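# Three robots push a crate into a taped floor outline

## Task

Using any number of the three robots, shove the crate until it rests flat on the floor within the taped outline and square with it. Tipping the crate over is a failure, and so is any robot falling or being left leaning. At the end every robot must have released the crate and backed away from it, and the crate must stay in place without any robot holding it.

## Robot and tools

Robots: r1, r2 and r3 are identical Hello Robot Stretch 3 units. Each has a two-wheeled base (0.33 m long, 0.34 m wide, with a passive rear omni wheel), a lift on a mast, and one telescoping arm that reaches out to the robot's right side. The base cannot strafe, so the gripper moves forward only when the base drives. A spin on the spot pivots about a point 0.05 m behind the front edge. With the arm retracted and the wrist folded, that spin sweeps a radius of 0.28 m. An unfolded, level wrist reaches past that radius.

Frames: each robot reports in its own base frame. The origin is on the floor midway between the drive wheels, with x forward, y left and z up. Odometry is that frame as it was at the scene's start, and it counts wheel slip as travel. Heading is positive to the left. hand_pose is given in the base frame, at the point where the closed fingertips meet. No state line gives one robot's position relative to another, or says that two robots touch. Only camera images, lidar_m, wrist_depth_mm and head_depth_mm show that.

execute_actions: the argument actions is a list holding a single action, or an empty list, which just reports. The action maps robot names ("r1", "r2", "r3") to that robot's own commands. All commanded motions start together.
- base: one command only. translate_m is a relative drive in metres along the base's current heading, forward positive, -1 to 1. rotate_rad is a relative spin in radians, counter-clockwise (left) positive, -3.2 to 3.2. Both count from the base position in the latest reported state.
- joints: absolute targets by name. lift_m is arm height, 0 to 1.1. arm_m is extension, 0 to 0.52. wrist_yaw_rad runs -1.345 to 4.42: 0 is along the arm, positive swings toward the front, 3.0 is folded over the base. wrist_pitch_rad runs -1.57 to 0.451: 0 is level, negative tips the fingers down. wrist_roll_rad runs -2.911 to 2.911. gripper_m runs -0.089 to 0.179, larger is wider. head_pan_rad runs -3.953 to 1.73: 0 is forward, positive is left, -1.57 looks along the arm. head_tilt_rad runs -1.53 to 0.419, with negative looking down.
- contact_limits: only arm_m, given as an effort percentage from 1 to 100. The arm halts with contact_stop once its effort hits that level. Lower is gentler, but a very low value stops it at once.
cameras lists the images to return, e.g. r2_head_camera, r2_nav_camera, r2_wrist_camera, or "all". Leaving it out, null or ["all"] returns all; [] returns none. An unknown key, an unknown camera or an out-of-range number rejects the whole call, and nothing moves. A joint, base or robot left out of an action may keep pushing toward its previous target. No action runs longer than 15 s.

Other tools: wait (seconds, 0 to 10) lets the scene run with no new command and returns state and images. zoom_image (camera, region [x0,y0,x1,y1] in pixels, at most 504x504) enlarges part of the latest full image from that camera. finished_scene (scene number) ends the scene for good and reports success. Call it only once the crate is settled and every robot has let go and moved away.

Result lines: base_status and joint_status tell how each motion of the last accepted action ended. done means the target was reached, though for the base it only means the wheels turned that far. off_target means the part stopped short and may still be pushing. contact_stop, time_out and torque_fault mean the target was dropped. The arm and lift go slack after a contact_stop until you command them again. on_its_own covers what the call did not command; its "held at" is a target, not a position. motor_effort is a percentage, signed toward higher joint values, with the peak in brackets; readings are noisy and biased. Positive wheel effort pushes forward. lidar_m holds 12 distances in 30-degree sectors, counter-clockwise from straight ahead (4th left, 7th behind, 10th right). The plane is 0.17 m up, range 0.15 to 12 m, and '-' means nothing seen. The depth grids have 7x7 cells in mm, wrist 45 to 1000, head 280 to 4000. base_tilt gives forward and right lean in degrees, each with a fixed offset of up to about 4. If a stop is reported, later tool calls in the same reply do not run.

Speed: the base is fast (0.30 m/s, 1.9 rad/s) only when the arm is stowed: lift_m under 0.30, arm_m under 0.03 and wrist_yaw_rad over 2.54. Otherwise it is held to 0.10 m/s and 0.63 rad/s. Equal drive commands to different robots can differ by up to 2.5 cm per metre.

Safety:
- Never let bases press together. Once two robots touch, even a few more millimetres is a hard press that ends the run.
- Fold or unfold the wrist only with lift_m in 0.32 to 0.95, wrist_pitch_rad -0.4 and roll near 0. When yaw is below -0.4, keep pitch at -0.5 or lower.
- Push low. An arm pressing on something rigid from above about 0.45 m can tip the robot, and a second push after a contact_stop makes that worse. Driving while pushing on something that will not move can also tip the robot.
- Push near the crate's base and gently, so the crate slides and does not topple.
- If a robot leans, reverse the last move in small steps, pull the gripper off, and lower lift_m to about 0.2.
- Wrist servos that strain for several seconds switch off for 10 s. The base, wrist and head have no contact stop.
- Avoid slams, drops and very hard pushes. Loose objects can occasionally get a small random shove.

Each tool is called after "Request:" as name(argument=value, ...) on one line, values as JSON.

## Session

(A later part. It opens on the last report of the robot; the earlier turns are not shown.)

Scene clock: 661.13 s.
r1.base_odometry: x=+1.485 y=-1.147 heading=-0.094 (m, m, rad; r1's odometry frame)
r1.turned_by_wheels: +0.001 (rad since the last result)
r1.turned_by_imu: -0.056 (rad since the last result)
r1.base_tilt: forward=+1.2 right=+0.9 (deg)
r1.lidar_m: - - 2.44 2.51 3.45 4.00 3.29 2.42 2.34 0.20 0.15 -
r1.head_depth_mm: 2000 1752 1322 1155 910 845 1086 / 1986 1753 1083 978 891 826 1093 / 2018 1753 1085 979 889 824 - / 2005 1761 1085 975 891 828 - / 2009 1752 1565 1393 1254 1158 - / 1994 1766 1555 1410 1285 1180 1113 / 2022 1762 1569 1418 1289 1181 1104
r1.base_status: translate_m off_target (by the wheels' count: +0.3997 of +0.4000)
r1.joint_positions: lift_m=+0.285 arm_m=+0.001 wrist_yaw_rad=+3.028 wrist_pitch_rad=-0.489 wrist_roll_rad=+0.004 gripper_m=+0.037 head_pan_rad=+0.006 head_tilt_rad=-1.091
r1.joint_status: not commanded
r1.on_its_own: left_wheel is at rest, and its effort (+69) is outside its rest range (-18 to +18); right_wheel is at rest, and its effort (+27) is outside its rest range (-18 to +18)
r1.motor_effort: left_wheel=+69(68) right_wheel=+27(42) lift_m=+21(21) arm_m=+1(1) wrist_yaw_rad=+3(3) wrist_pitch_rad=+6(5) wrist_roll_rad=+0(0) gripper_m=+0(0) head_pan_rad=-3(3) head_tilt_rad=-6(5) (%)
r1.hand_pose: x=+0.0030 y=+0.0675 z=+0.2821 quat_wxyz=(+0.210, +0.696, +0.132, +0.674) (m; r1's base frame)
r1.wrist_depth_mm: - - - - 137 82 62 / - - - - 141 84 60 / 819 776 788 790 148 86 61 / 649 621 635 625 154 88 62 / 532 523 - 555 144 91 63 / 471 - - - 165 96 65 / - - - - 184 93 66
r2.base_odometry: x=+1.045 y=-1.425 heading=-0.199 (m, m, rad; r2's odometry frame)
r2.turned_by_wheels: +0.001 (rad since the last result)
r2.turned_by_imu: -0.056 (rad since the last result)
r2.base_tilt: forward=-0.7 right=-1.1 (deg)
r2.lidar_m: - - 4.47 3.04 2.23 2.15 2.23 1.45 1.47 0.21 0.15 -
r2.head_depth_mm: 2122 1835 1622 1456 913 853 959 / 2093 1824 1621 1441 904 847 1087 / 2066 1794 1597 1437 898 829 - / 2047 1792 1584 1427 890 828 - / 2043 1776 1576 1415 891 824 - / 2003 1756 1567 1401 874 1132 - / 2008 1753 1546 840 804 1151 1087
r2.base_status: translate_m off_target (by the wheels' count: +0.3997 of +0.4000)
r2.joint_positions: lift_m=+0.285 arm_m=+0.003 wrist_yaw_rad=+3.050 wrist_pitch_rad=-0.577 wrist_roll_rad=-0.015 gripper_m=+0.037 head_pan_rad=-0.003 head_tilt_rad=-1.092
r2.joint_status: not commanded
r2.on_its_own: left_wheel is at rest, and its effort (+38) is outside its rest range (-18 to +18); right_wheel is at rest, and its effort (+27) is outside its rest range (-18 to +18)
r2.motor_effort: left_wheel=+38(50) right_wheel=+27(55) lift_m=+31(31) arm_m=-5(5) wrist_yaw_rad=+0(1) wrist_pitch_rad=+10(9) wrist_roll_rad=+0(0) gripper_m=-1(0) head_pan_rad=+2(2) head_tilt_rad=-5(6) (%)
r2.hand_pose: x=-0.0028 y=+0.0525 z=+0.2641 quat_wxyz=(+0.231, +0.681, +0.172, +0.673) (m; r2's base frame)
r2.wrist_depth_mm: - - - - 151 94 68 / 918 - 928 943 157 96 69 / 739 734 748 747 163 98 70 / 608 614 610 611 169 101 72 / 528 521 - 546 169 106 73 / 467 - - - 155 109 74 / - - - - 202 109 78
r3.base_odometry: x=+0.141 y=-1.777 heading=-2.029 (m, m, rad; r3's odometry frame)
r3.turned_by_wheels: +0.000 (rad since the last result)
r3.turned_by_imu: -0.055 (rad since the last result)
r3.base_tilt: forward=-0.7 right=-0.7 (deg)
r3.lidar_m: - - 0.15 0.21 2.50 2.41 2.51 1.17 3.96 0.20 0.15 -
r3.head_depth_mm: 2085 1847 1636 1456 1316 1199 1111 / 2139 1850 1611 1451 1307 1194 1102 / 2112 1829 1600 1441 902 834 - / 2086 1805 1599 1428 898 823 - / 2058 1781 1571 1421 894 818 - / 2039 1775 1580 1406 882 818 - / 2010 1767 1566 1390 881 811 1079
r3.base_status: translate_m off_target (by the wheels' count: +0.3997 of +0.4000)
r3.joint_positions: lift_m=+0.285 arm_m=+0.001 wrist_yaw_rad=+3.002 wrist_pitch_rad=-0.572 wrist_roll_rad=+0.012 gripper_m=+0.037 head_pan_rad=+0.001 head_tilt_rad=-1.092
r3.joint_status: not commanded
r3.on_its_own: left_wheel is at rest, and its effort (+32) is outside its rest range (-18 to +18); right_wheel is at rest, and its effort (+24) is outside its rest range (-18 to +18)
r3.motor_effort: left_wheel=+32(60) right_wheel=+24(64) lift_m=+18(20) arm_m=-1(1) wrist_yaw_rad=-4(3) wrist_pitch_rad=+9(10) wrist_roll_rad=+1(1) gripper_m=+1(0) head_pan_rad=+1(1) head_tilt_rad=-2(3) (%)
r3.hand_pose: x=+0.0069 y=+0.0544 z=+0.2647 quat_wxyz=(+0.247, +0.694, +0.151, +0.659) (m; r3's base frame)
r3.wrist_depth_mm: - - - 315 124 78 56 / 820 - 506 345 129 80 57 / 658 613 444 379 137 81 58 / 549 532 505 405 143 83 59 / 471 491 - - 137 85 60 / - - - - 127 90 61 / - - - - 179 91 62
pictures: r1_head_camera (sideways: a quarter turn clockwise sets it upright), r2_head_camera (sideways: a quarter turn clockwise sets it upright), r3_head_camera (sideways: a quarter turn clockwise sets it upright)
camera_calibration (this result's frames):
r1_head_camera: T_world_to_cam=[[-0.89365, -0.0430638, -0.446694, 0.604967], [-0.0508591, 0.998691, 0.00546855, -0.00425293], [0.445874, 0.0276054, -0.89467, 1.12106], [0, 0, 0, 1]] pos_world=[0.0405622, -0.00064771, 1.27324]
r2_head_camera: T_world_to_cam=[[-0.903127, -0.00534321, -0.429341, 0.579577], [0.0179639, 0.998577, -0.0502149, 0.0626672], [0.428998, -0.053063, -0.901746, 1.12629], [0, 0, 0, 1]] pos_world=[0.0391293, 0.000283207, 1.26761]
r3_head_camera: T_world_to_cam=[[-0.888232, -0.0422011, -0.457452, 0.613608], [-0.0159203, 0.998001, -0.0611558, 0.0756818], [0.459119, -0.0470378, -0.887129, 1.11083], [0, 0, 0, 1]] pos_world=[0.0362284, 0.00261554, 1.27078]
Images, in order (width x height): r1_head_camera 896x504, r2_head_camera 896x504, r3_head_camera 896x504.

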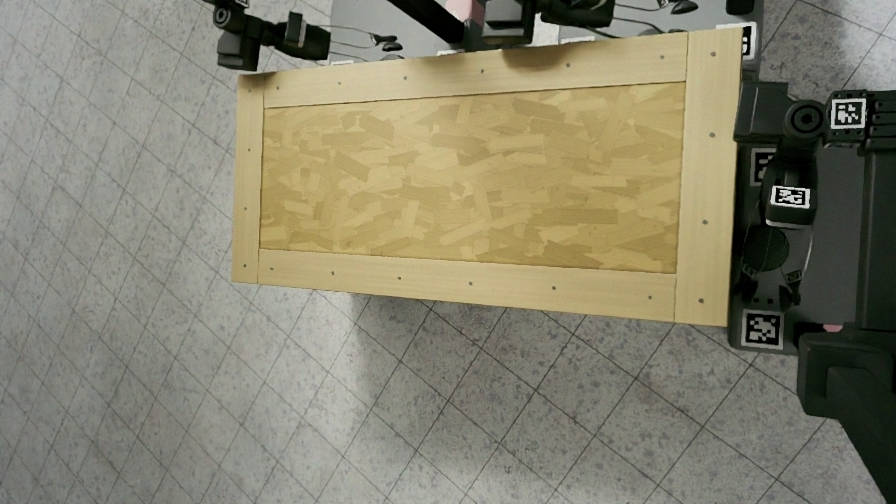

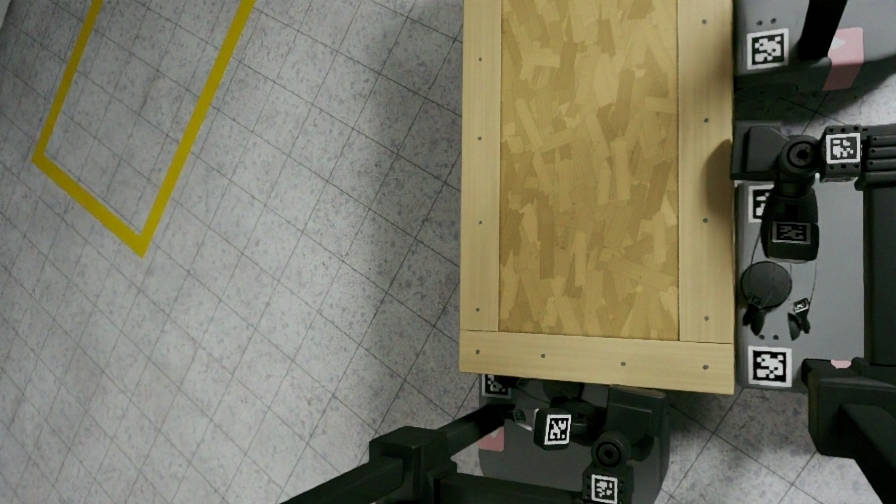

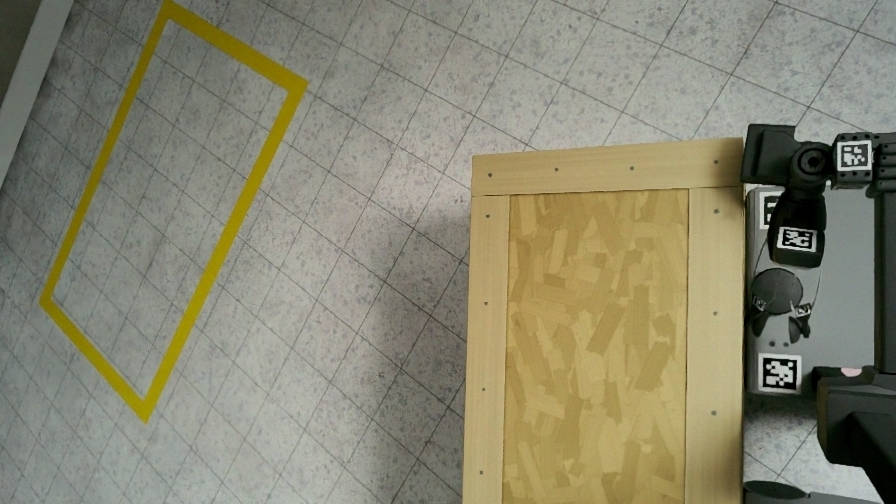

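Request:
execute_actions(actions=[{"r1":{"base":{"translate_m":-0.40}},"r2":{"base":{"translate_m":-0.005}},"r3":{"base":{"translate_m":-0.40}}}], cameras=[])

Request:
execute_actions(actions=[{"r1":{"base":{"rotate_rad":-1.04}},"r3":{"base":{"rotate_rad":-0.767}}}], cameras=[])

Request:
execute_actions(actions=[{"r3":{"base":{"translate_m":0.389}}}], cameras=[])

Request:
execute_actions(actions=[{"r3":{"base":{"rotate_rad":0.767}},"r2":{"base":{"translate_m":-0.40}}}], cameras=["r3_head_camera","r2_head_camera","r2_nav_camera"])

Scene clock: 784.20 s.
r1.base_odometry: x=+1.087 y=-1.110 heading=-0.094 (m, m, rad; r1's odometry frame)
r1.turned_by_wheels: +0.000 (rad since the last result)
r1.turned_by_imu: -0.003 (rad since the last result)
r1.base_tilt: forward=+1.2 right=+0.8 (deg)
r1.lidar_m: 0.45 2.72 2.62 2.72 3.73 3.64 3.01 2.22 2.13 2.22 2.15 0.47
r1.head_depth_mm: 2000 1755 1077 1194 1245 1179 1082 / 2001 1215 1081 1005 1263 1191 1098 / 1994 1217 1080 1006 1280 1188 - / 1996 1220 1085 1016 1286 1194 - / 1993 1749 1564 1394 1289 1198 - / 1998 1759 1568 1413 1285 1181 1115 / 1992 1770 1565 1422 1282 1178 1106
r1.base_status: done
r1.joint_positions: lift_m=+0.285 arm_m=+0.001 wrist_yaw_rad=+3.028 wrist_pitch_rad=-0.489 wrist_roll_rad=+0.004 gripper_m=+0.037 head_pan_rad=+0.006 head_tilt_rad=-1.091
r1.joint_status: not commanded
r1.motor_effort: left_wheel=+1(57) right_wheel=-1(22) lift_m=+21(22) arm_m=+1(1) wrist_yaw_rad=+2(3) wrist_pitch_rad=+6(5) wrist_roll_rad=+0(0) gripper_m=-1(0) head_pan_rad=-2(3) head_tilt_rad=-4(5) (%)
r1.hand_pose: x=+0.0030 y=+0.0675 z=+0.2821 quat_wxyz=(+0.210, +0.696, +0.132, +0.674) (m; r1's base frame)
r1.wrist_depth_mm: - - - - - - - / - - - - 986 - 968 / 796 794 791 804 776 754 748 / 637 639 621 624 614 618 614 / 541 545 - 541 539 520 514 / 470 - - - 447 447 447 / - - - - 396 398 396
r2.base_odometry: x=+1.040 y=-1.424 heading=-0.199 (m, m, rad; r2's odometry frame)
r2.turned_by_wheels: +0.000 (rad since the last result)
r2.turned_by_imu: -0.002 (rad since the last result)
r2.base_tilt: forward=-0.6 right=-1.2 (deg)
r2.lidar_m: - - 4.45 3.05 2.22 2.14 2.23 0.57 0.61 0.22 0.15 -
r2.head_depth_mm: 2106 1830 1611 1459 910 852 1105 / 2096 1825 1608 1448 903 849 1100 / 2081 1815 1600 1441 900 832 - / 2061 1787 1595 1429 892 829 - / 2043 1767 1588 1424 890 824 - / 2020 1752 1574 1402 1256 1147 - / 2007 1755 1562 1399 1277 1170 1088
r2.base_status: done
r2.joint_positions: lift_m=+0.285 arm_m=+0.003 wrist_yaw_rad=+3.050 wrist_pitch_rad=-0.577 wrist_roll_rad=-0.015 gripper_m=+0.037 head_pan_rad=-0.003 head_tilt_rad=-1.092
r2.joint_status: not commanded
r2.motor_effort: left_wheel=+0(31) right_wheel=+0(21) lift_m=+31(31) arm_m=-5(5) wrist_yaw_rad=+0(0) wrist_pitch_rad=+9(9) wrist_roll_rad=+0(0) gripper_m=-1(1) head_pan_rad=+2(2) head_tilt_rad=-6(5) (%)
r2.hand_pose: x=-0.0028 y=+0.0525 z=+0.2641 quat_wxyz=(+0.231, +0.681, +0.172, +0.673) (m; r2's base frame)
r2.wrist_depth_mm: - - - - 162 100 73 / 937 - 925 849 169 102 74 / 746 723 743 722 176 105 76 / 599 623 615 606 183 108 77 / 518 529 - 559 180 114 78 / 473 - - - 165 117 80 / - - - - 216 116 84
r3.base_odometry: x=+0.318 y=-1.418 heading=-2.029 (m, m, rad; r3's odometry frame)
r3.turned_by_wheels: +0.000 (rad since the last result)
r3.turned_by_imu: -0.002 (rad since the last result)
r3.base_tilt: forward=-0.5 right=-0.9 (deg)
r3.lidar_m: 0.45 0.47 0.62 2.93 2.14 2.06 2.15 0.82 3.74 3.84 2.79 0.47
r3.head_depth_mm: 2165 1857 1625 1456 1324 1209 1105 / 2098 1845 1609 1453 1314 1196 1097 / 2112 1817 1132 1042 1304 1201 - / 2100 1795 1106 1018 1280 1194 - / 2046 1796 1099 1011 1266 1177 - / 2038 1772 1085 1005 1264 1163 - / 2008 1762 1083 993 1157 1153 1078
r3.base_status: done
r3.joint_positions: lift_m=+0.285 arm_m=+0.001 wrist_yaw_rad=+3.002 wrist_pitch_rad=-0.572 wrist_roll_rad=+0.012 gripper_m=+0.037 head_pan_rad=+0.001 head_tilt_rad=-1.092
r3.joint_status: not commanded
r3.motor_effort: left_wheel=-1(27) right_wheel=+1(20) lift_m=+18(18) arm_m=-2(2) wrist_yaw_rad=-2(3) wrist_pitch_rad=+9(9) wrist_roll_rad=+1(1) gripper_m=+0(0) head_pan_rad=+0(0) head_tilt_rad=-2(2) (%)
r3.hand_pose: x=+0.0070 y=+0.0544 z=+0.2647 quat_wxyz=(+0.248, +0.694, +0.150, +0.659) (m; r3's base frame)
r3.wrist_depth_mm: - - - - 668 580 431 / 810 - 841 766 522 530 440 / 667 660 675 628 514 526 446 / 543 556 569 564 564 563 451 / 471 488 - - 497 495 458 / - - - - 440 428 427 / - - - - 380 382 385
pictures: none
No camera images: the call's "cameras" was empty. Leave "cameras" out to get every camera's image.

Scene clock: 786.17 s.
r1.base_odometry: x=+1.087 y=-1.110 heading=-1.134 (m, m, rad; r1's odometry frame)
r1.turned_by_wheels: -1.040 (rad since the last result)
r1.turned_by_imu: -1.046 (rad since the last result)
r1.base_tilt: forward=+1.1 right=+0.8 (deg)
r1.lidar_m: 2.12 0.46 0.45 2.70 2.64 2.74 3.77 3.64 2.98 2.20 2.13 2.22
r1.head_depth_mm: 1990 1742 1551 1401 1276 1176 1084 / 1994 1738 1565 1403 1279 1188 1104 / 2004 1746 1559 1407 1285 1197 - / 2006 1764 1568 1417 1284 1192 - / 1988 1753 929 1266 1285 1200 - / 592 716 996 1091 1255 1182 1118 / 1097 1400 1071 981 997 1165 1102
r1.base_status: done
r1.joint_positions: lift_m=+0.285 arm_m=+0.001 wrist_yaw_rad=+3.028 wrist_pitch_rad=-0.489 wrist_roll_rad=+0.004 gripper_m=+0.037 head_pan_rad=+0.006 head_tilt_rad=-1.091
r1.joint_status: not commanded
r1.motor_effort: left_wheel=+3(13) right_wheel=-2(9) lift_m=+21(21) arm_m=+0(1) wrist_yaw_rad=+3(1) wrist_pitch_rad=+6(6) wrist_roll_rad=+0(0) gripper_m=+0(0) head_pan_rad=-3(3) head_tilt_rad=-5(5) (%)
r1.hand_pose: x=+0.0030 y=+0.0675 z=+0.2821 quat_wxyz=(+0.210, +0.696, +0.132, +0.674) (m; r1's base frame)
r1.wrist_depth_mm: - - - - 449 408 374 / - - - - 488 446 401 / 809 795 771 760 543 488 431 / 636 630 636 617 622 598 480 / 534 529 - 537 539 521 509 / 465 - - - 447 446 446 / - - - - 396 397 392
r2.base_odometry: x=+1.040 y=-1.424 heading=-0.199 (m, m, rad; r2's odometry frame)
r2.turned_by_wheels: +0.000 (rad since the last result)
r2.turned_by_imu: -0.001 (rad since the last result)
r2.base_tilt: forward=-0.7 right=-1.1 (deg)
r2.lidar_m: - - 4.45 3.04 2.23 2.14 2.22 1.45 0.49 0.22 0.15 -
r2.head_depth_mm: 2106 1836 1624 1451 912 853 1107 / 2081 1822 1614 1438 905 849 1101 / 2065 1794 1586 1441 901 835 - / 2047 1788 1591 1427 896 827 - / 2031 1786 1591 1414 888 825 - / 2014 1767 1563 1407 1264 1149 - / 1988 1753 1546 1409 1264 1165 1090
r2.base_status: not commanded
r2.joint_positions: lift_m=+0.285 arm_m=+0.003 wrist_yaw_rad=+3.050 wrist_pitch_rad=-0.577 wrist_roll_rad=-0.015 gripper_m=+0.037 head_pan_rad=-0.003 head_tilt_rad=-1.092
r2.joint_status: not commanded
r2.motor_effort: left_wheel=+1(1) right_wheel=+0(1) lift_m=+31(31) arm_m=-5(5) wrist_yaw_rad=+0(0) wrist_pitch_rad=+9(9) wrist_roll_rad=+0(0) gripper_m=-1(1) head_pan_rad=+2(2) head_tilt_rad=-5(6) (%)
r2.hand_pose: x=-0.0028 y=+0.0525 z=+0.2641 quat_wxyz=(+0.231, +0.681, +0.172, +0.673) (m; r2's base frame)
r2.wrist_depth_mm: - - - - 162 101 73 / 936 - 918 923 169 102 74 / 738 734 733 735 176 105 75 / 617 617 609 607 183 108 77 / 518 526 - 549 180 113 78 / 467 - - - 167 117 80 / - - - - 217 117 84
r3.base_odometry: x=+0.318 y=-1.418 heading=-2.796 (m, m, rad; r3's odometry frame)
r3.turned_by_wheels: -0.767 (rad since the last result)
r3.turned_by_imu: -0.756 (rad since the last result)
r3.base_tilt: forward=-0.6 right=-0.8 (deg)
r3.lidar_m: 2.71 0.45 0.45 0.53 0.71 2.36 2.06 2.07 0.84 0.82 3.78 3.10
r3.head_depth_mm: 2154 1847 1637 1454 1313 1208 1107 / 2155 1835 1629 1446 1316 1191 1095 / 2112 1831 1603 1439 1302 1201 - / 2075 1817 1595 1418 1297 1187 - / 2051 1800 1577 1424 1274 1176 - / 2044 1766 1566 1360 1244 1171 - / 2008 1774 1549 971 1085 1161 1081
r3.base_status: done
r3.joint_positions: lift_m=+0.285 arm_m=+0.001 wrist_yaw_rad=+3.002 wrist_pitch_rad=-0.572 wrist_roll_rad=+0.012 gripper_m=+0.037 head_pan_rad=+0.001 head_tilt_rad=-1.092
r3.joint_status: not commanded
r3.motor_effort: left_wheel=+1(6) right_wheel=-1(5) lift_m=+18(18) arm_m=-1(1) wrist_yaw_rad=-2(2) wrist_pitch_rad=+9(9) wrist_roll_rad=+1(1) gripper_m=+0(0) head_pan_rad=+0(1) head_tilt_rad=-2(2) (%)
r3.hand_pose: x=+0.0070 y=+0.0544 z=+0.2647 quat_wxyz=(+0.248, +0.694, +0.150, +0.659) (m; r3's base frame)
r3.wrist_depth_mm: - - 628 559 464 399 346 / 811 - 528 583 500 432 374 / 652 536 540 640 562 467 403 / 545 542 558 568 563 506 427 / 475 489 - - 494 493 476 / - - - - 439 435 436 / - - - - 378 382 386
pictures: none
No camera images: the call's "cameras" was empty. Leave "cameras" out to get every camera's image.

Scene clock: 789.27 s.
r1.base_odometry: x=+1.087 y=-1.110 heading=-1.134 (m, m, rad; r1's odometry frame)
r1.turned_by_wheels: +0.000 (rad since the last result)
r1.turned_by_imu: +0.000 (rad since the last result)
r1.base_tilt: forward=+1.2 right=+0.8 (deg)
r1.lidar_m: 2.13 0.46 0.45 2.70 2.64 2.74 3.78 3.65 2.98 2.20 2.13 2.22
r1.head_depth_mm: 1996 1739 1563 1397 1280 1175 1087 / 1993 1744 1567 1401 1283 1196 1097 / 2005 1750 1555 1400 1285 1194 - / 1990 1758 1571 1410 1282 1193 - / 2010 1750 929 1271 1278 1186 - / 591 715 997 1096 1256 1185 1117 / 1930 1766 1070 980 996 1169 1103
r1.base_status: not commanded
r1.joint_positions: lift_m=+0.285 arm_m=+0.001 wrist_yaw_rad=+3.028 wrist_pitch_rad=-0.489 wrist_roll_rad=+0.004 gripper_m=+0.037 head_pan_rad=+0.006 head_tilt_rad=-1.091
r1.joint_status: not commanded
r1.motor_effort: left_wheel=+3(3) right_wheel=-3(3) lift_m=+21(21) arm_m=+1(1) wrist_yaw_rad=+1(1) wrist_pitch_rad=+6(6) wrist_roll_rad=+0(0) gripper_m=+0(0) head_pan_rad=-3(2) head_tilt_rad=-6(6) (%)
r1.hand_pose: x=+0.0030 y=+0.0675 z=+0.2821 quat_wxyz=(+0.210, +0.696, +0.132, +0.674) (m; r1's base frame)
r1.wrist_depth_mm: - - - - 443 402 369 / - - - - 489 445 405 / 785 780 784 769 543 485 438 / 636 634 618 634 600 602 479 / 528 535 - 554 530 522 501 / 470 - - - 443 451 451 / - - - - 398 394 395
r2.base_odometry: x=+1.040 y=-1.424 heading=-0.199 (m, m, rad; r2's odometry frame)
r2.turned_by_wheels: +0.000 (rad since the last result)
r2.turned_by_imu: -0.001 (rad since the last result)
r2.base_tilt: forward=-0.7 right=-1.1 (deg)
r2.lidar_m: - - 4.46 3.05 2.23 2.14 2.23 1.45 1.47 0.22 0.15 -
r2.head_depth_mm: 2103 1846 1625 1444 910 852 1108 / 2082 1835 1594 1448 904 850 1108 / 2089 1810 1594 1434 900 835 - / 2069 1791 1587 1422 893 828 - / 2047 1783 1587 1414 890 825 - / 2011 1749 1572 1414 1262 1143 - / 2004 1746 1558 1396 1268 1161 1089
r2.base_status: not commanded
r2.joint_positions: lift_m=+0.285 arm_m=+0.003 wrist_yaw_rad=+3.050 wrist_pitch_rad=-0.577 wrist_roll_rad=-0.015 gripper_m=+0.037 head_pan_rad=-0.003 head_tilt_rad=-1.092
r2.joint_status: not commanded
r2.motor_effort: left_wheel=+0(0) right_wheel=+0(1) lift_m=+31(31) arm_m=-5(5) wrist_yaw_rad=+0(0) wrist_pitch_rad=+9(9) wrist_roll_rad=+0(1) gripper_m=+0(0) head_pan_rad=+1(1) head_tilt_rad=-6(5) (%)
r2.hand_pose: x=-0.0028 y=+0.0525 z=+0.2641 quat_wxyz=(+0.231, +0.681, +0.172, +0.673) (m; r2's base frame)
r2.wrist_depth_mm: - - - - 162 100 73 / 920 - 919 928 169 103 74 / 735 740 730 740 175 105 75 / 617 607 612 607 183 108 77 / 522 526 - 547 181 114 78 / 464 - - - 167 117 80 / - - - - 217 117 84
r3.base_odometry: x=-0.048 y=-1.550 heading=-2.796 (m, m, rad; r3's odometry frame)
r3.turned_by_wheels: +0.000 (rad since the last result)
r3.turned_by_imu: +0.001 (rad since the last result)
r3.base_tilt: forward=-0.7 right=-0.7 (deg)
r3.lidar_m: 2.32 2.34 0.18 0.20 0.36 2.79 2.45 2.45 0.96 3.67 3.66 2.66
r3.head_depth_mm: 2171 1860 1635 1466 1318 1199 1102 / 2132 1835 1623 1452 1313 1200 1094 / 2091 1813 1603 1441 1302 1202 - / 2098 1815 1601 1427 1293 1184 - / 2058 1786 1587 1425 1286 1184 - / 2036 1774 1562 1405 1276 1165 - / 2035 1762 1566 1394 1265 804 1043
r3.base_status: done
r3.joint_positions: lift_m=+0.285 arm_m=+0.001 wrist_yaw_rad=+3.002 wrist_pitch_rad=-0.572 wrist_roll_rad=+0.012 gripper_m=+0.037 head_pan_rad=+0.001 head_tilt_rad=-1.092
r3.joint_status: not commanded
r3.motor_effort: left_wheel=+2(7) right_wheel=-1(4) lift_m=+18(18) arm_m=-2(2) wrist_yaw_rad=-2(2) wrist_pitch_rad=+9(9) wrist_roll_rad=+1(1) gripper_m=+0(0) head_pan_rad=+0(0) head_tilt_rad=-2(2) (%)
r3.hand_pose: x=+0.0070 y=+0.0544 z=+0.2647 quat_wxyz=(+0.248, +0.694, +0.150, +0.659) (m; r3's base frame)
r3.wrist_depth_mm: 577 - 295 234 228 - - / 520 - 331 263 276 847 903 / 538 613 378 293 363 700 715 / 540 555 436 339 535 577 585 / 474 489 - - 492 495 499 / - - - - 438 432 435 / - - - - 380 381 382
pictures: none
No camera images: the call's "cameras" was empty. Leave "cameras" out to get every camera's image.

Scene clock: 792.33 s.
r1.base_odometry: x=+1.087 y=-1.110 heading=-1.134 (m, m, rad; r1's odometry frame)
r1.turned_by_wheels: +0.000 (rad since the last result)
r1.turned_by_imu: +0.000 (rad since the last result)
r1.base_tilt: forward=+1.2 right=+0.8 (deg)
r1.lidar_m: 0.90 0.46 0.45 2.71 2.65 2.73 3.79 3.66 2.98 2.20 2.13 2.22
r1.head_depth_mm: 2000 1743 1553 1405 1279 1180 1084 / 1980 1743 1561 1408 1286 1194 1099 / 1889 1658 1511 1405 1286 1191 - / 1999 1273 1392 1412 1288 1195 - / 2006 1252 1497 1406 1278 1197 - / 1975 1727 1559 1097 1250 1182 1114 / 1978 1781 1573 981 996 1172 1107
r1.base_status: not commanded
r1.joint_positions: lift_m=+0.285 arm_m=+0.001 wrist_yaw_rad=+3.028 wrist_pitch_rad=-0.489 wrist_roll_rad=+0.004 gripper_m=+0.037 head_pan_rad=+0.006 head_tilt_rad=-1.091
r1.joint_status: not commanded
r1.motor_effort: left_wheel=+3(3) right_wheel=-2(2) lift_m=+21(21) arm_m=+1(1) wrist_yaw_rad=+2(2) wrist_pitch_rad=+5(5) wrist_roll_rad=+0(0) gripper_m=+0(2) head_pan_rad=-2(2) head_tilt_rad=-5(5) (%)
r1.hand_pose: x=+0.0030 y=+0.0675 z=+0.2821 quat_wxyz=(+0.210, +0.696, +0.132, +0.674) (m; r1's base frame)
r1.wrist_depth_mm: - - - - 441 404 376 / - - - - 486 444 405 / 794 770 777 773 543 480 437 / 652 634 641 639 611 597 495 / 532 532 - 544 526 519 519 / 465 - - - 440 458 451 / - - - - 403 395 398
r2.base_odometry: x=+0.648 y=-1.345 heading=-0.199 (m, m, rad; r2's odometry frame)
r2.turned_by_wheels: +0.000 (rad since the last result)
r2.turned_by_imu: -0.002 (rad since the last result)
r2.base_tilt: forward=-0.7 right=-1.3 (deg)
r2.lidar_m: 0.46 0.47 4.56 2.55 1.86 1.80 1.87 2.53 1.18 4.26 0.65 0.48
r2.head_depth_mm: 2112 1833 1116 1042 1303 1206 1108 / 2087 1842 1110 1038 1307 1201 1103 / 2077 1801 1106 1036 1300 1209 - / 2046 1808 1095 1031 1297 1200 - / 2058 1771 1086 1023 1289 1190 - / 2016 1759 1565 1404 1273 1176 - / 2000 1749 1556 1400 1275 1171 1088
r2.base_status: done
r2.joint_positions: lift_m=+0.285 arm_m=+0.003 wrist_yaw_rad=+3.050 wrist_pitch_rad=-0.577 wrist_roll_rad=-0.015 gripper_m=+0.037 head_pan_rad=-0.003 head_tilt_rad=-1.092
r2.joint_status: not commanded
r2.motor_effort: left_wheel=+1(6) right_wheel=-1(7) lift_m=+31(31) arm_m=-5(5) wrist_yaw_rad=+1(0) wrist_pitch_rad=+9(9) wrist_roll_rad=-1(0) gripper_m=+0(1) head_pan_rad=+1(1) head_tilt_rad=-6(6) (%)
r2.hand_pose: x=-0.0028 y=+0.0525 z=+0.2641 quat_wxyz=(+0.231, +0.681, +0.172, +0.673) (m; r2's base frame)
r2.wrist_depth_mm: - - - - - - 768 / 906 - 921 928 917 881 762 / 738 736 731 746 738 728 745 / 604 618 604 603 600 602 595 / 526 522 - 554 521 512 519 / 470 - - - 467 460 456 / - - - - 400 399 403
r3.base_odometry: x=-0.048 y=-1.550 heading=-2.029 (m, m, rad; r3's odometry frame)
r3.turned_by_wheels: +0.767 (rad since the last result)
r3.turned_by_imu: +0.756 (rad since the last result)
r3.base_tilt: forward=-0.6 right=-0.9 (deg)
r3.lidar_m: 0.27 0.18 0.24 0.67 0.81 2.45 0.96 0.96 3.68 3.28 2.39 2.32
r3.head_depth_mm: 2059 1856 1630 1456 1326 1204 1102 / 2123 1835 1633 1450 1308 1196 1098 / 2117 1820 1609 1444 1306 1201 - / 2092 1802 1593 1422 1301 1186 - / 2063 1794 1590 1008 1078 1165 - / 2049 1766 1558 977 883 1141 - / 2004 1758 1573 972 879 1131 1077
r3.base_status: done
r3.joint_positions: lift_m=+0.285 arm_m=+0.001 wrist_yaw_rad=+3.002 wrist_pitch_rad=-0.572 wrist_roll_rad=+0.012 gripper_m=+0.037 head_pan_rad=+0.001 head_tilt_rad=-1.092
r3.joint_status: not commanded
r3.motor_effort: left_wheel=-1(5) right_wheel=+2(8) lift_m=+18(18) arm_m=-2(2) wrist_yaw_rad=-2(1) wrist_pitch_rad=+9(9) wrist_roll_rad=+1(1) gripper_m=+0(0) head_pan_rad=+0(0) head_tilt_rad=-2(2) (%)
r3.hand_pose: x=+0.0070 y=+0.0544 z=+0.2647 quat_wxyz=(+0.248, +0.694, +0.150, +0.659) (m; r3's base frame)
r3.wrist_depth_mm: 649 - - - 371 234 169 / 595 - 842 794 390 240 171 / 647 650 669 673 400 244 175 / 548 552 557 569 409 249 194 / 475 490 - - 395 253 235 / - - - - 366 291 313 / - - - - 377 365 383
pictures: r2_head_camera (sideways: a quarter turn clockwise sets it upright), r2_nav_camera (sideways: a quarter turn counterclockwise sets it upright), r3_head_camera (sideways: a quarter turn clockwise sets it upright)
camera_calibration (this result's frames):
r2_head_camera: T_world_to_cam=[[-0.903124, -0.00533578, -0.429346, 0.579585], [0.0179725, 0.998577, -0.0502148, 0.0626671], [0.429003, -0.0530666, -0.901743, 1.12629], [0, 0, 0, 1]] pos_world=[0.0391295, 0.000282934, 1.26761]
r2_nav_camera: T_world_to_cam=[[0.88722, 0.0413429, 0.459491, -0.562208], [0.044482, -0.999002, 0.00399648, 0.0529921], [0.459198, 0.0168933, -0.888174, 1.10987], [0, 0, 0, 1]] pos_world=[-0.0132022, 0.0574332, 1.24387]
r3_head_camera: T_world_to_cam=[[-0.888232, -0.042201, -0.457452, 0.613608], [-0.0159202, 0.998001, -0.0611558, 0.0756818], [0.459119, -0.0470378, -0.887129, 1.11083], [0, 0, 0, 1]] pos_world=[0.0362284, 0.00261554, 1.27078]
Images, in order (width x height): r2_head_camera 896x504, r2_nav_camera 672x504, r3_head_camera 896x504.

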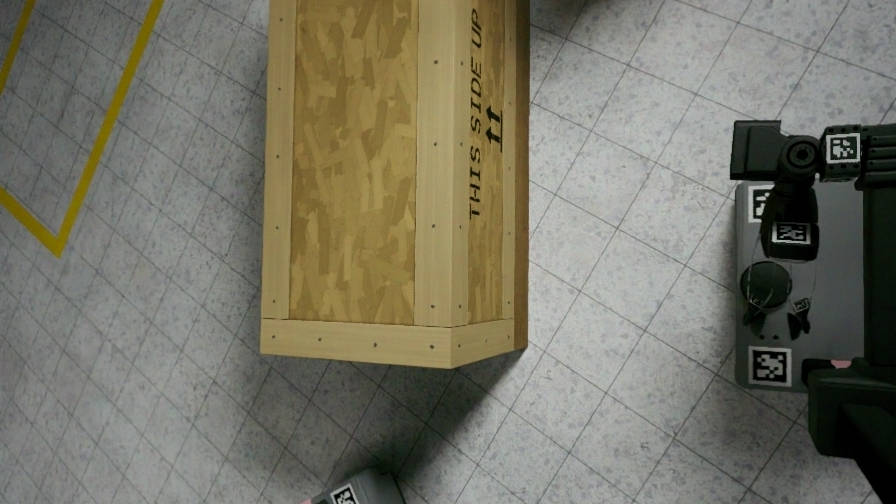

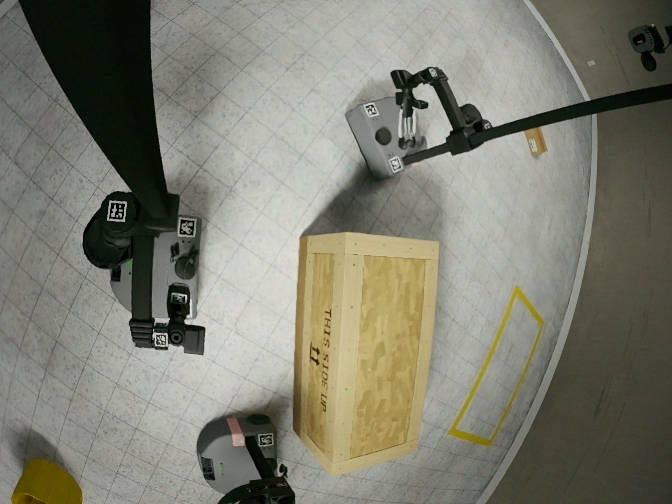

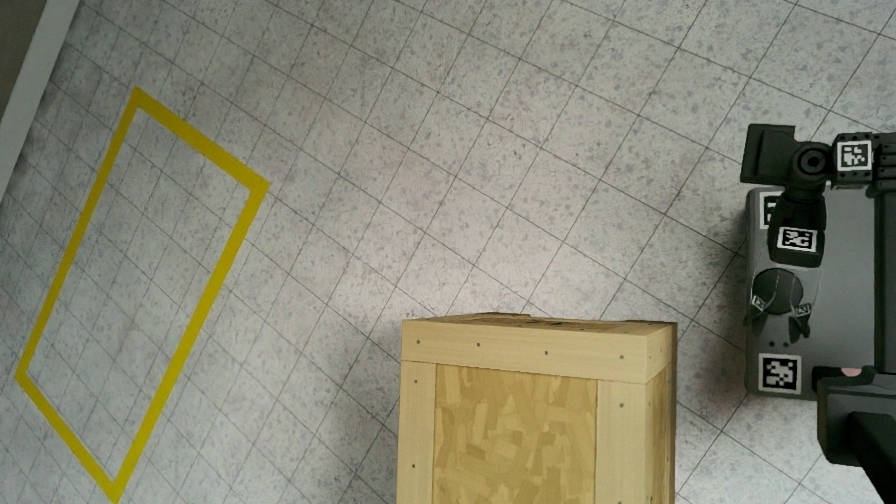

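Request:
execute_actions(actions=[], cameras=["r1_head_camera","r2_head_camera","r3_head_camera"])

Scene clock: 829.57 s.
r1.base_odometry: x=+1.087 y=-1.110 heading=-1.134 (m, m, rad; r1's odometry frame)
r1.turned_by_wheels: +0.000 (rad since the last result)
r1.turned_by_imu: +0.000 (rad since the last result)
r1.base_tilt: forward=+1.2 right=+0.7 (deg)
r1.lidar_m: 0.90 0.46 0.45 2.70 2.64 2.73 3.77 3.64 2.98 2.20 2.14 2.22
r1.head_depth_mm: 2008 1756 1546 1413 1278 1176 1085 / 1982 1750 1562 1414 1283 1195 1097 / 1877 1662 1517 1416 1285 1195 - / 2002 1272 1392 1404 1280 1190 - / 1991 1252 1495 1415 1284 1195 - / 1953 1718 1573 1096 1259 1178 1118 / 1972 1784 1571 984 996 1171 1104
r1.base_status: not commanded
r1.joint_positions: lift_m=+0.285 arm_m=+0.001 wrist_yaw_rad=+3.028 wrist_pitch_rad=-0.489 wrist_roll_rad=+0.004 gripper_m=+0.037 head_pan_rad=+0.006 head_tilt_rad=-1.091
r1.joint_status: not commanded
r1.motor_effort: left_wheel=+3(3) right_wheel=-3(2) lift_m=+21(21) arm_m=+1(1) wrist_yaw_rad=+1(2) wrist_pitch_rad=+6(5) wrist_roll_rad=+0(0) gripper_m=+0(2) head_pan_rad=-3(2) head_tilt_rad=-6(5) (%)
r1.hand_pose: x=+0.0030 y=+0.0675 z=+0.2821 quat_wxyz=(+0.210, +0.696, +0.132, +0.674) (m; r1's base frame)
r1.wrist_depth_mm: - - - - 439 411 371 / - - - - 507 442 400 / 807 807 773 776 547 487 445 / 636 636 641 630 613 602 491 / 545 539 - 544 530 518 512 / 466 - - - 440 447 447 / - - - - 395 401 399
r2.base_odometry: x=+0.648 y=-1.345 heading=-0.199 (m, m, rad; r2's odometry frame)
r2.turned_by_wheels: +0.000 (rad since the last result)
r2.turned_by_imu: -0.001 (rad since the last result)
r2.base_tilt: forward=-0.7 right=-1.0 (deg)
r2.lidar_m: 0.46 0.47 4.56 2.57 1.87 1.80 1.87 2.54 1.18 4.25 0.65 0.48
r2.head_depth_mm: 2120 1841 1118 1041 1309 1205 1109 / 2098 1820 1112 1035 1310 1203 1102 / 2075 1804 1109 1033 1296 1205 - / 2054 1796 1099 1030 1299 1195 - / 2022 1780 1088 1018 1298 1199 - / 2019 1776 1564 1408 1281 1174 - / 2002 1742 1555 1397 1270 1170 1088
r2.base_status: done
r2.joint_positions: lift_m=+0.285 arm_m=+0.003 wrist_yaw_rad=+3.050 wrist_pitch_rad=-0.577 wrist_roll_rad=-0.015 gripper_m=+0.037 head_pan_rad=-0.003 head_tilt_rad=-1.092
r2.joint_status: not commanded
r2.motor_effort: left_wheel=+0(6) right_wheel=-1(7) lift_m=+31(31) arm_m=-5(5) wrist_yaw_rad=+0(0) wrist_pitch_rad=+9(9) wrist_roll_rad=+0(0) gripper_m=+0(1) head_pan_rad=+1(1) head_tilt_rad=-6(6) (%)
r2.hand_pose: x=-0.0028 y=+0.0525 z=+0.2641 quat_wxyz=(+0.231, +0.681, +0.172, +0.673) (m; r2's base frame)
r2.wrist_depth_mm: - - - - - - 779 / 925 - 921 928 935 885 770 / 722 736 732 723 723 743 732 / 611 612 614 607 600 603 611 / 516 525 - 553 527 527 513 / 465 - - - 465 450 459 / - - - - 394 403 404
r3.base_odometry: x=-0.048 y=-1.550 heading=-2.029 (m, m, rad; r3's odometry frame)
r3.turned_by_wheels: +0.000 (rad since the last result)
r3.turned_by_imu: +0.000 (rad since the last result)
r3.base_tilt: forward=-0.6 right=-0.8 (deg)
r3.lidar_m: 0.27 0.18 0.24 0.67 0.80 2.45 0.96 0.96 3.68 3.30 2.39 2.32
r3.head_depth_mm: 2063 1849 1628 1463 1315 1206 1108 / 2129 1837 1618 1451 1318 1201 1100 / 2085 1820 1604 1440 1301 1192 - / 2085 1804 1599 1432 1289 1192 - / 2054 1788 1581 1008 1076 1159 - / 2048 1766 1576 977 884 1148 - / 2042 1766 1560 968 883 1132 1075
r3.base_status: done
r3.joint_positions: lift_m=+0.285 arm_m=+0.001 wrist_yaw_rad=+3.002 wrist_pitch_rad=-0.572 wrist_roll_rad=+0.012 gripper_m=+0.037 head_pan_rad=+0.001 head_tilt_rad=-1.092
r3.joint_status: not commanded
r3.motor_effort: left_wheel=-2(5) right_wheel=+3(8) lift_m=+18(18) arm_m=-2(2) wrist_yaw_rad=-2(1) wrist_pitch_rad=+9(9) wrist_roll_rad=+1(1) gripper_m=+0(0) head_pan_rad=+0(0) head_tilt_rad=-2(2) (%)
r3.hand_pose: x=+0.0070 y=+0.0544 z=+0.2647 quat_wxyz=(+0.248, +0.694, +0.150, +0.659) (m; r3's base frame)
r3.wrist_depth_mm: 634 - - - 375 235 169 / 601 - 836 816 389 239 171 / 644 651 676 679 405 244 174 / 552 550 564 565 410 248 195 / 469 492 - - 392 253 236 / - - - - 367 290 314 / - - - - 374 368 381
pictures: r1_head_camera (sideways: a quarter turn clockwise sets it upright), r2_head_camera (sideways: a quarter turn clockwise sets it upright), r3_head_camera (sideways: a quarter turn clockwise sets it upright)
camera_calibration (this result's frames):
r1_head_camera: T_world_to_cam=[[-0.89365, -0.0430638, -0.446694, 0.604967], [-0.050859, 0.998691, 0.00546855, -0.00425293], [0.445874, 0.0276054, -0.89467, 1.12106], [0, 0, 0, 1]] pos_world=[0.0405622, -0.000647713, 1.27324]
r2_head_camera: T_world_to_cam=[[-0.903124, -0.00533585, -0.429346, 0.579585], [0.0179724, 0.998577, -0.0502148, 0.0626671], [0.429003, -0.0530666, -0.901743, 1.12629], [0, 0, 0, 1]] pos_world=[0.0391295, 0.000282936, 1.26761]
r3_head_camera: T_world_to_cam=[[-0.888232, -0.0422009, -0.457452, 0.613608], [-0.01592, 0.998001, -0.0611558, 0.0756817], [0.459119, -0.0470379, -0.887129, 1.11083], [0, 0, 0, 1]] pos_world=[0.0362284, 0.00261554, 1.27078]
Images, in order (width x height): r1_head_camera 896x504, r2_head_camera 896x504, r3_head_camera 896x504.

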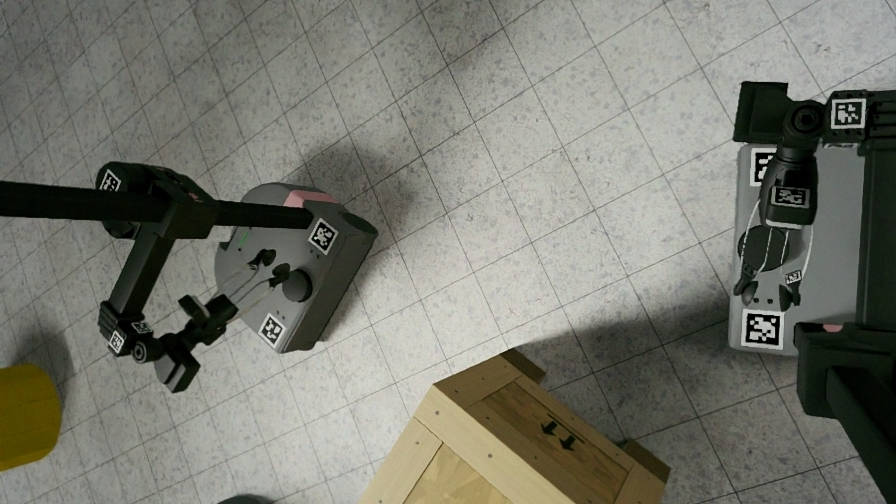

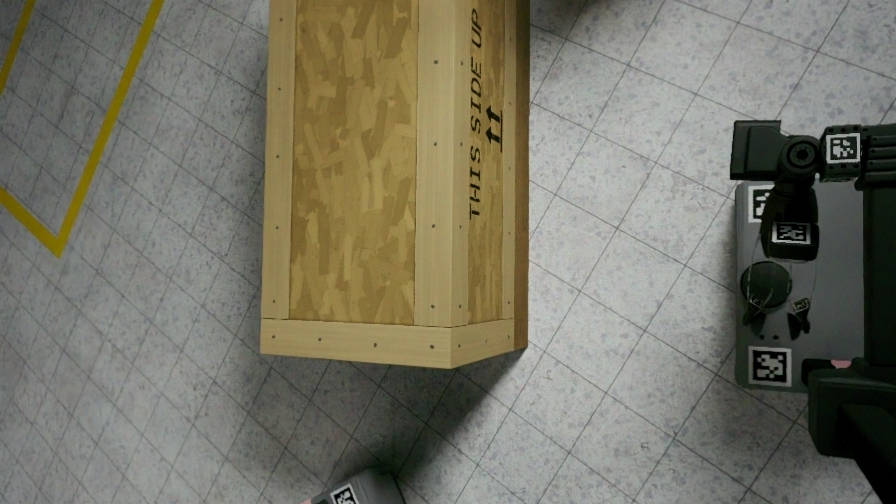

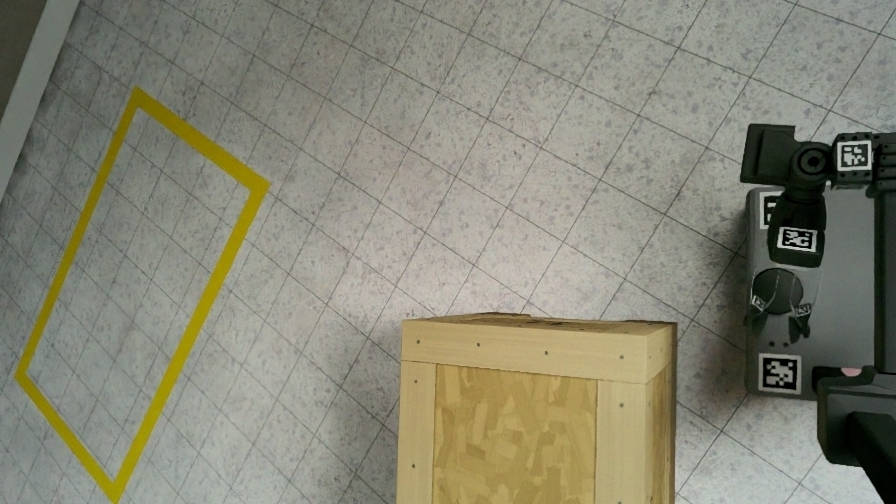

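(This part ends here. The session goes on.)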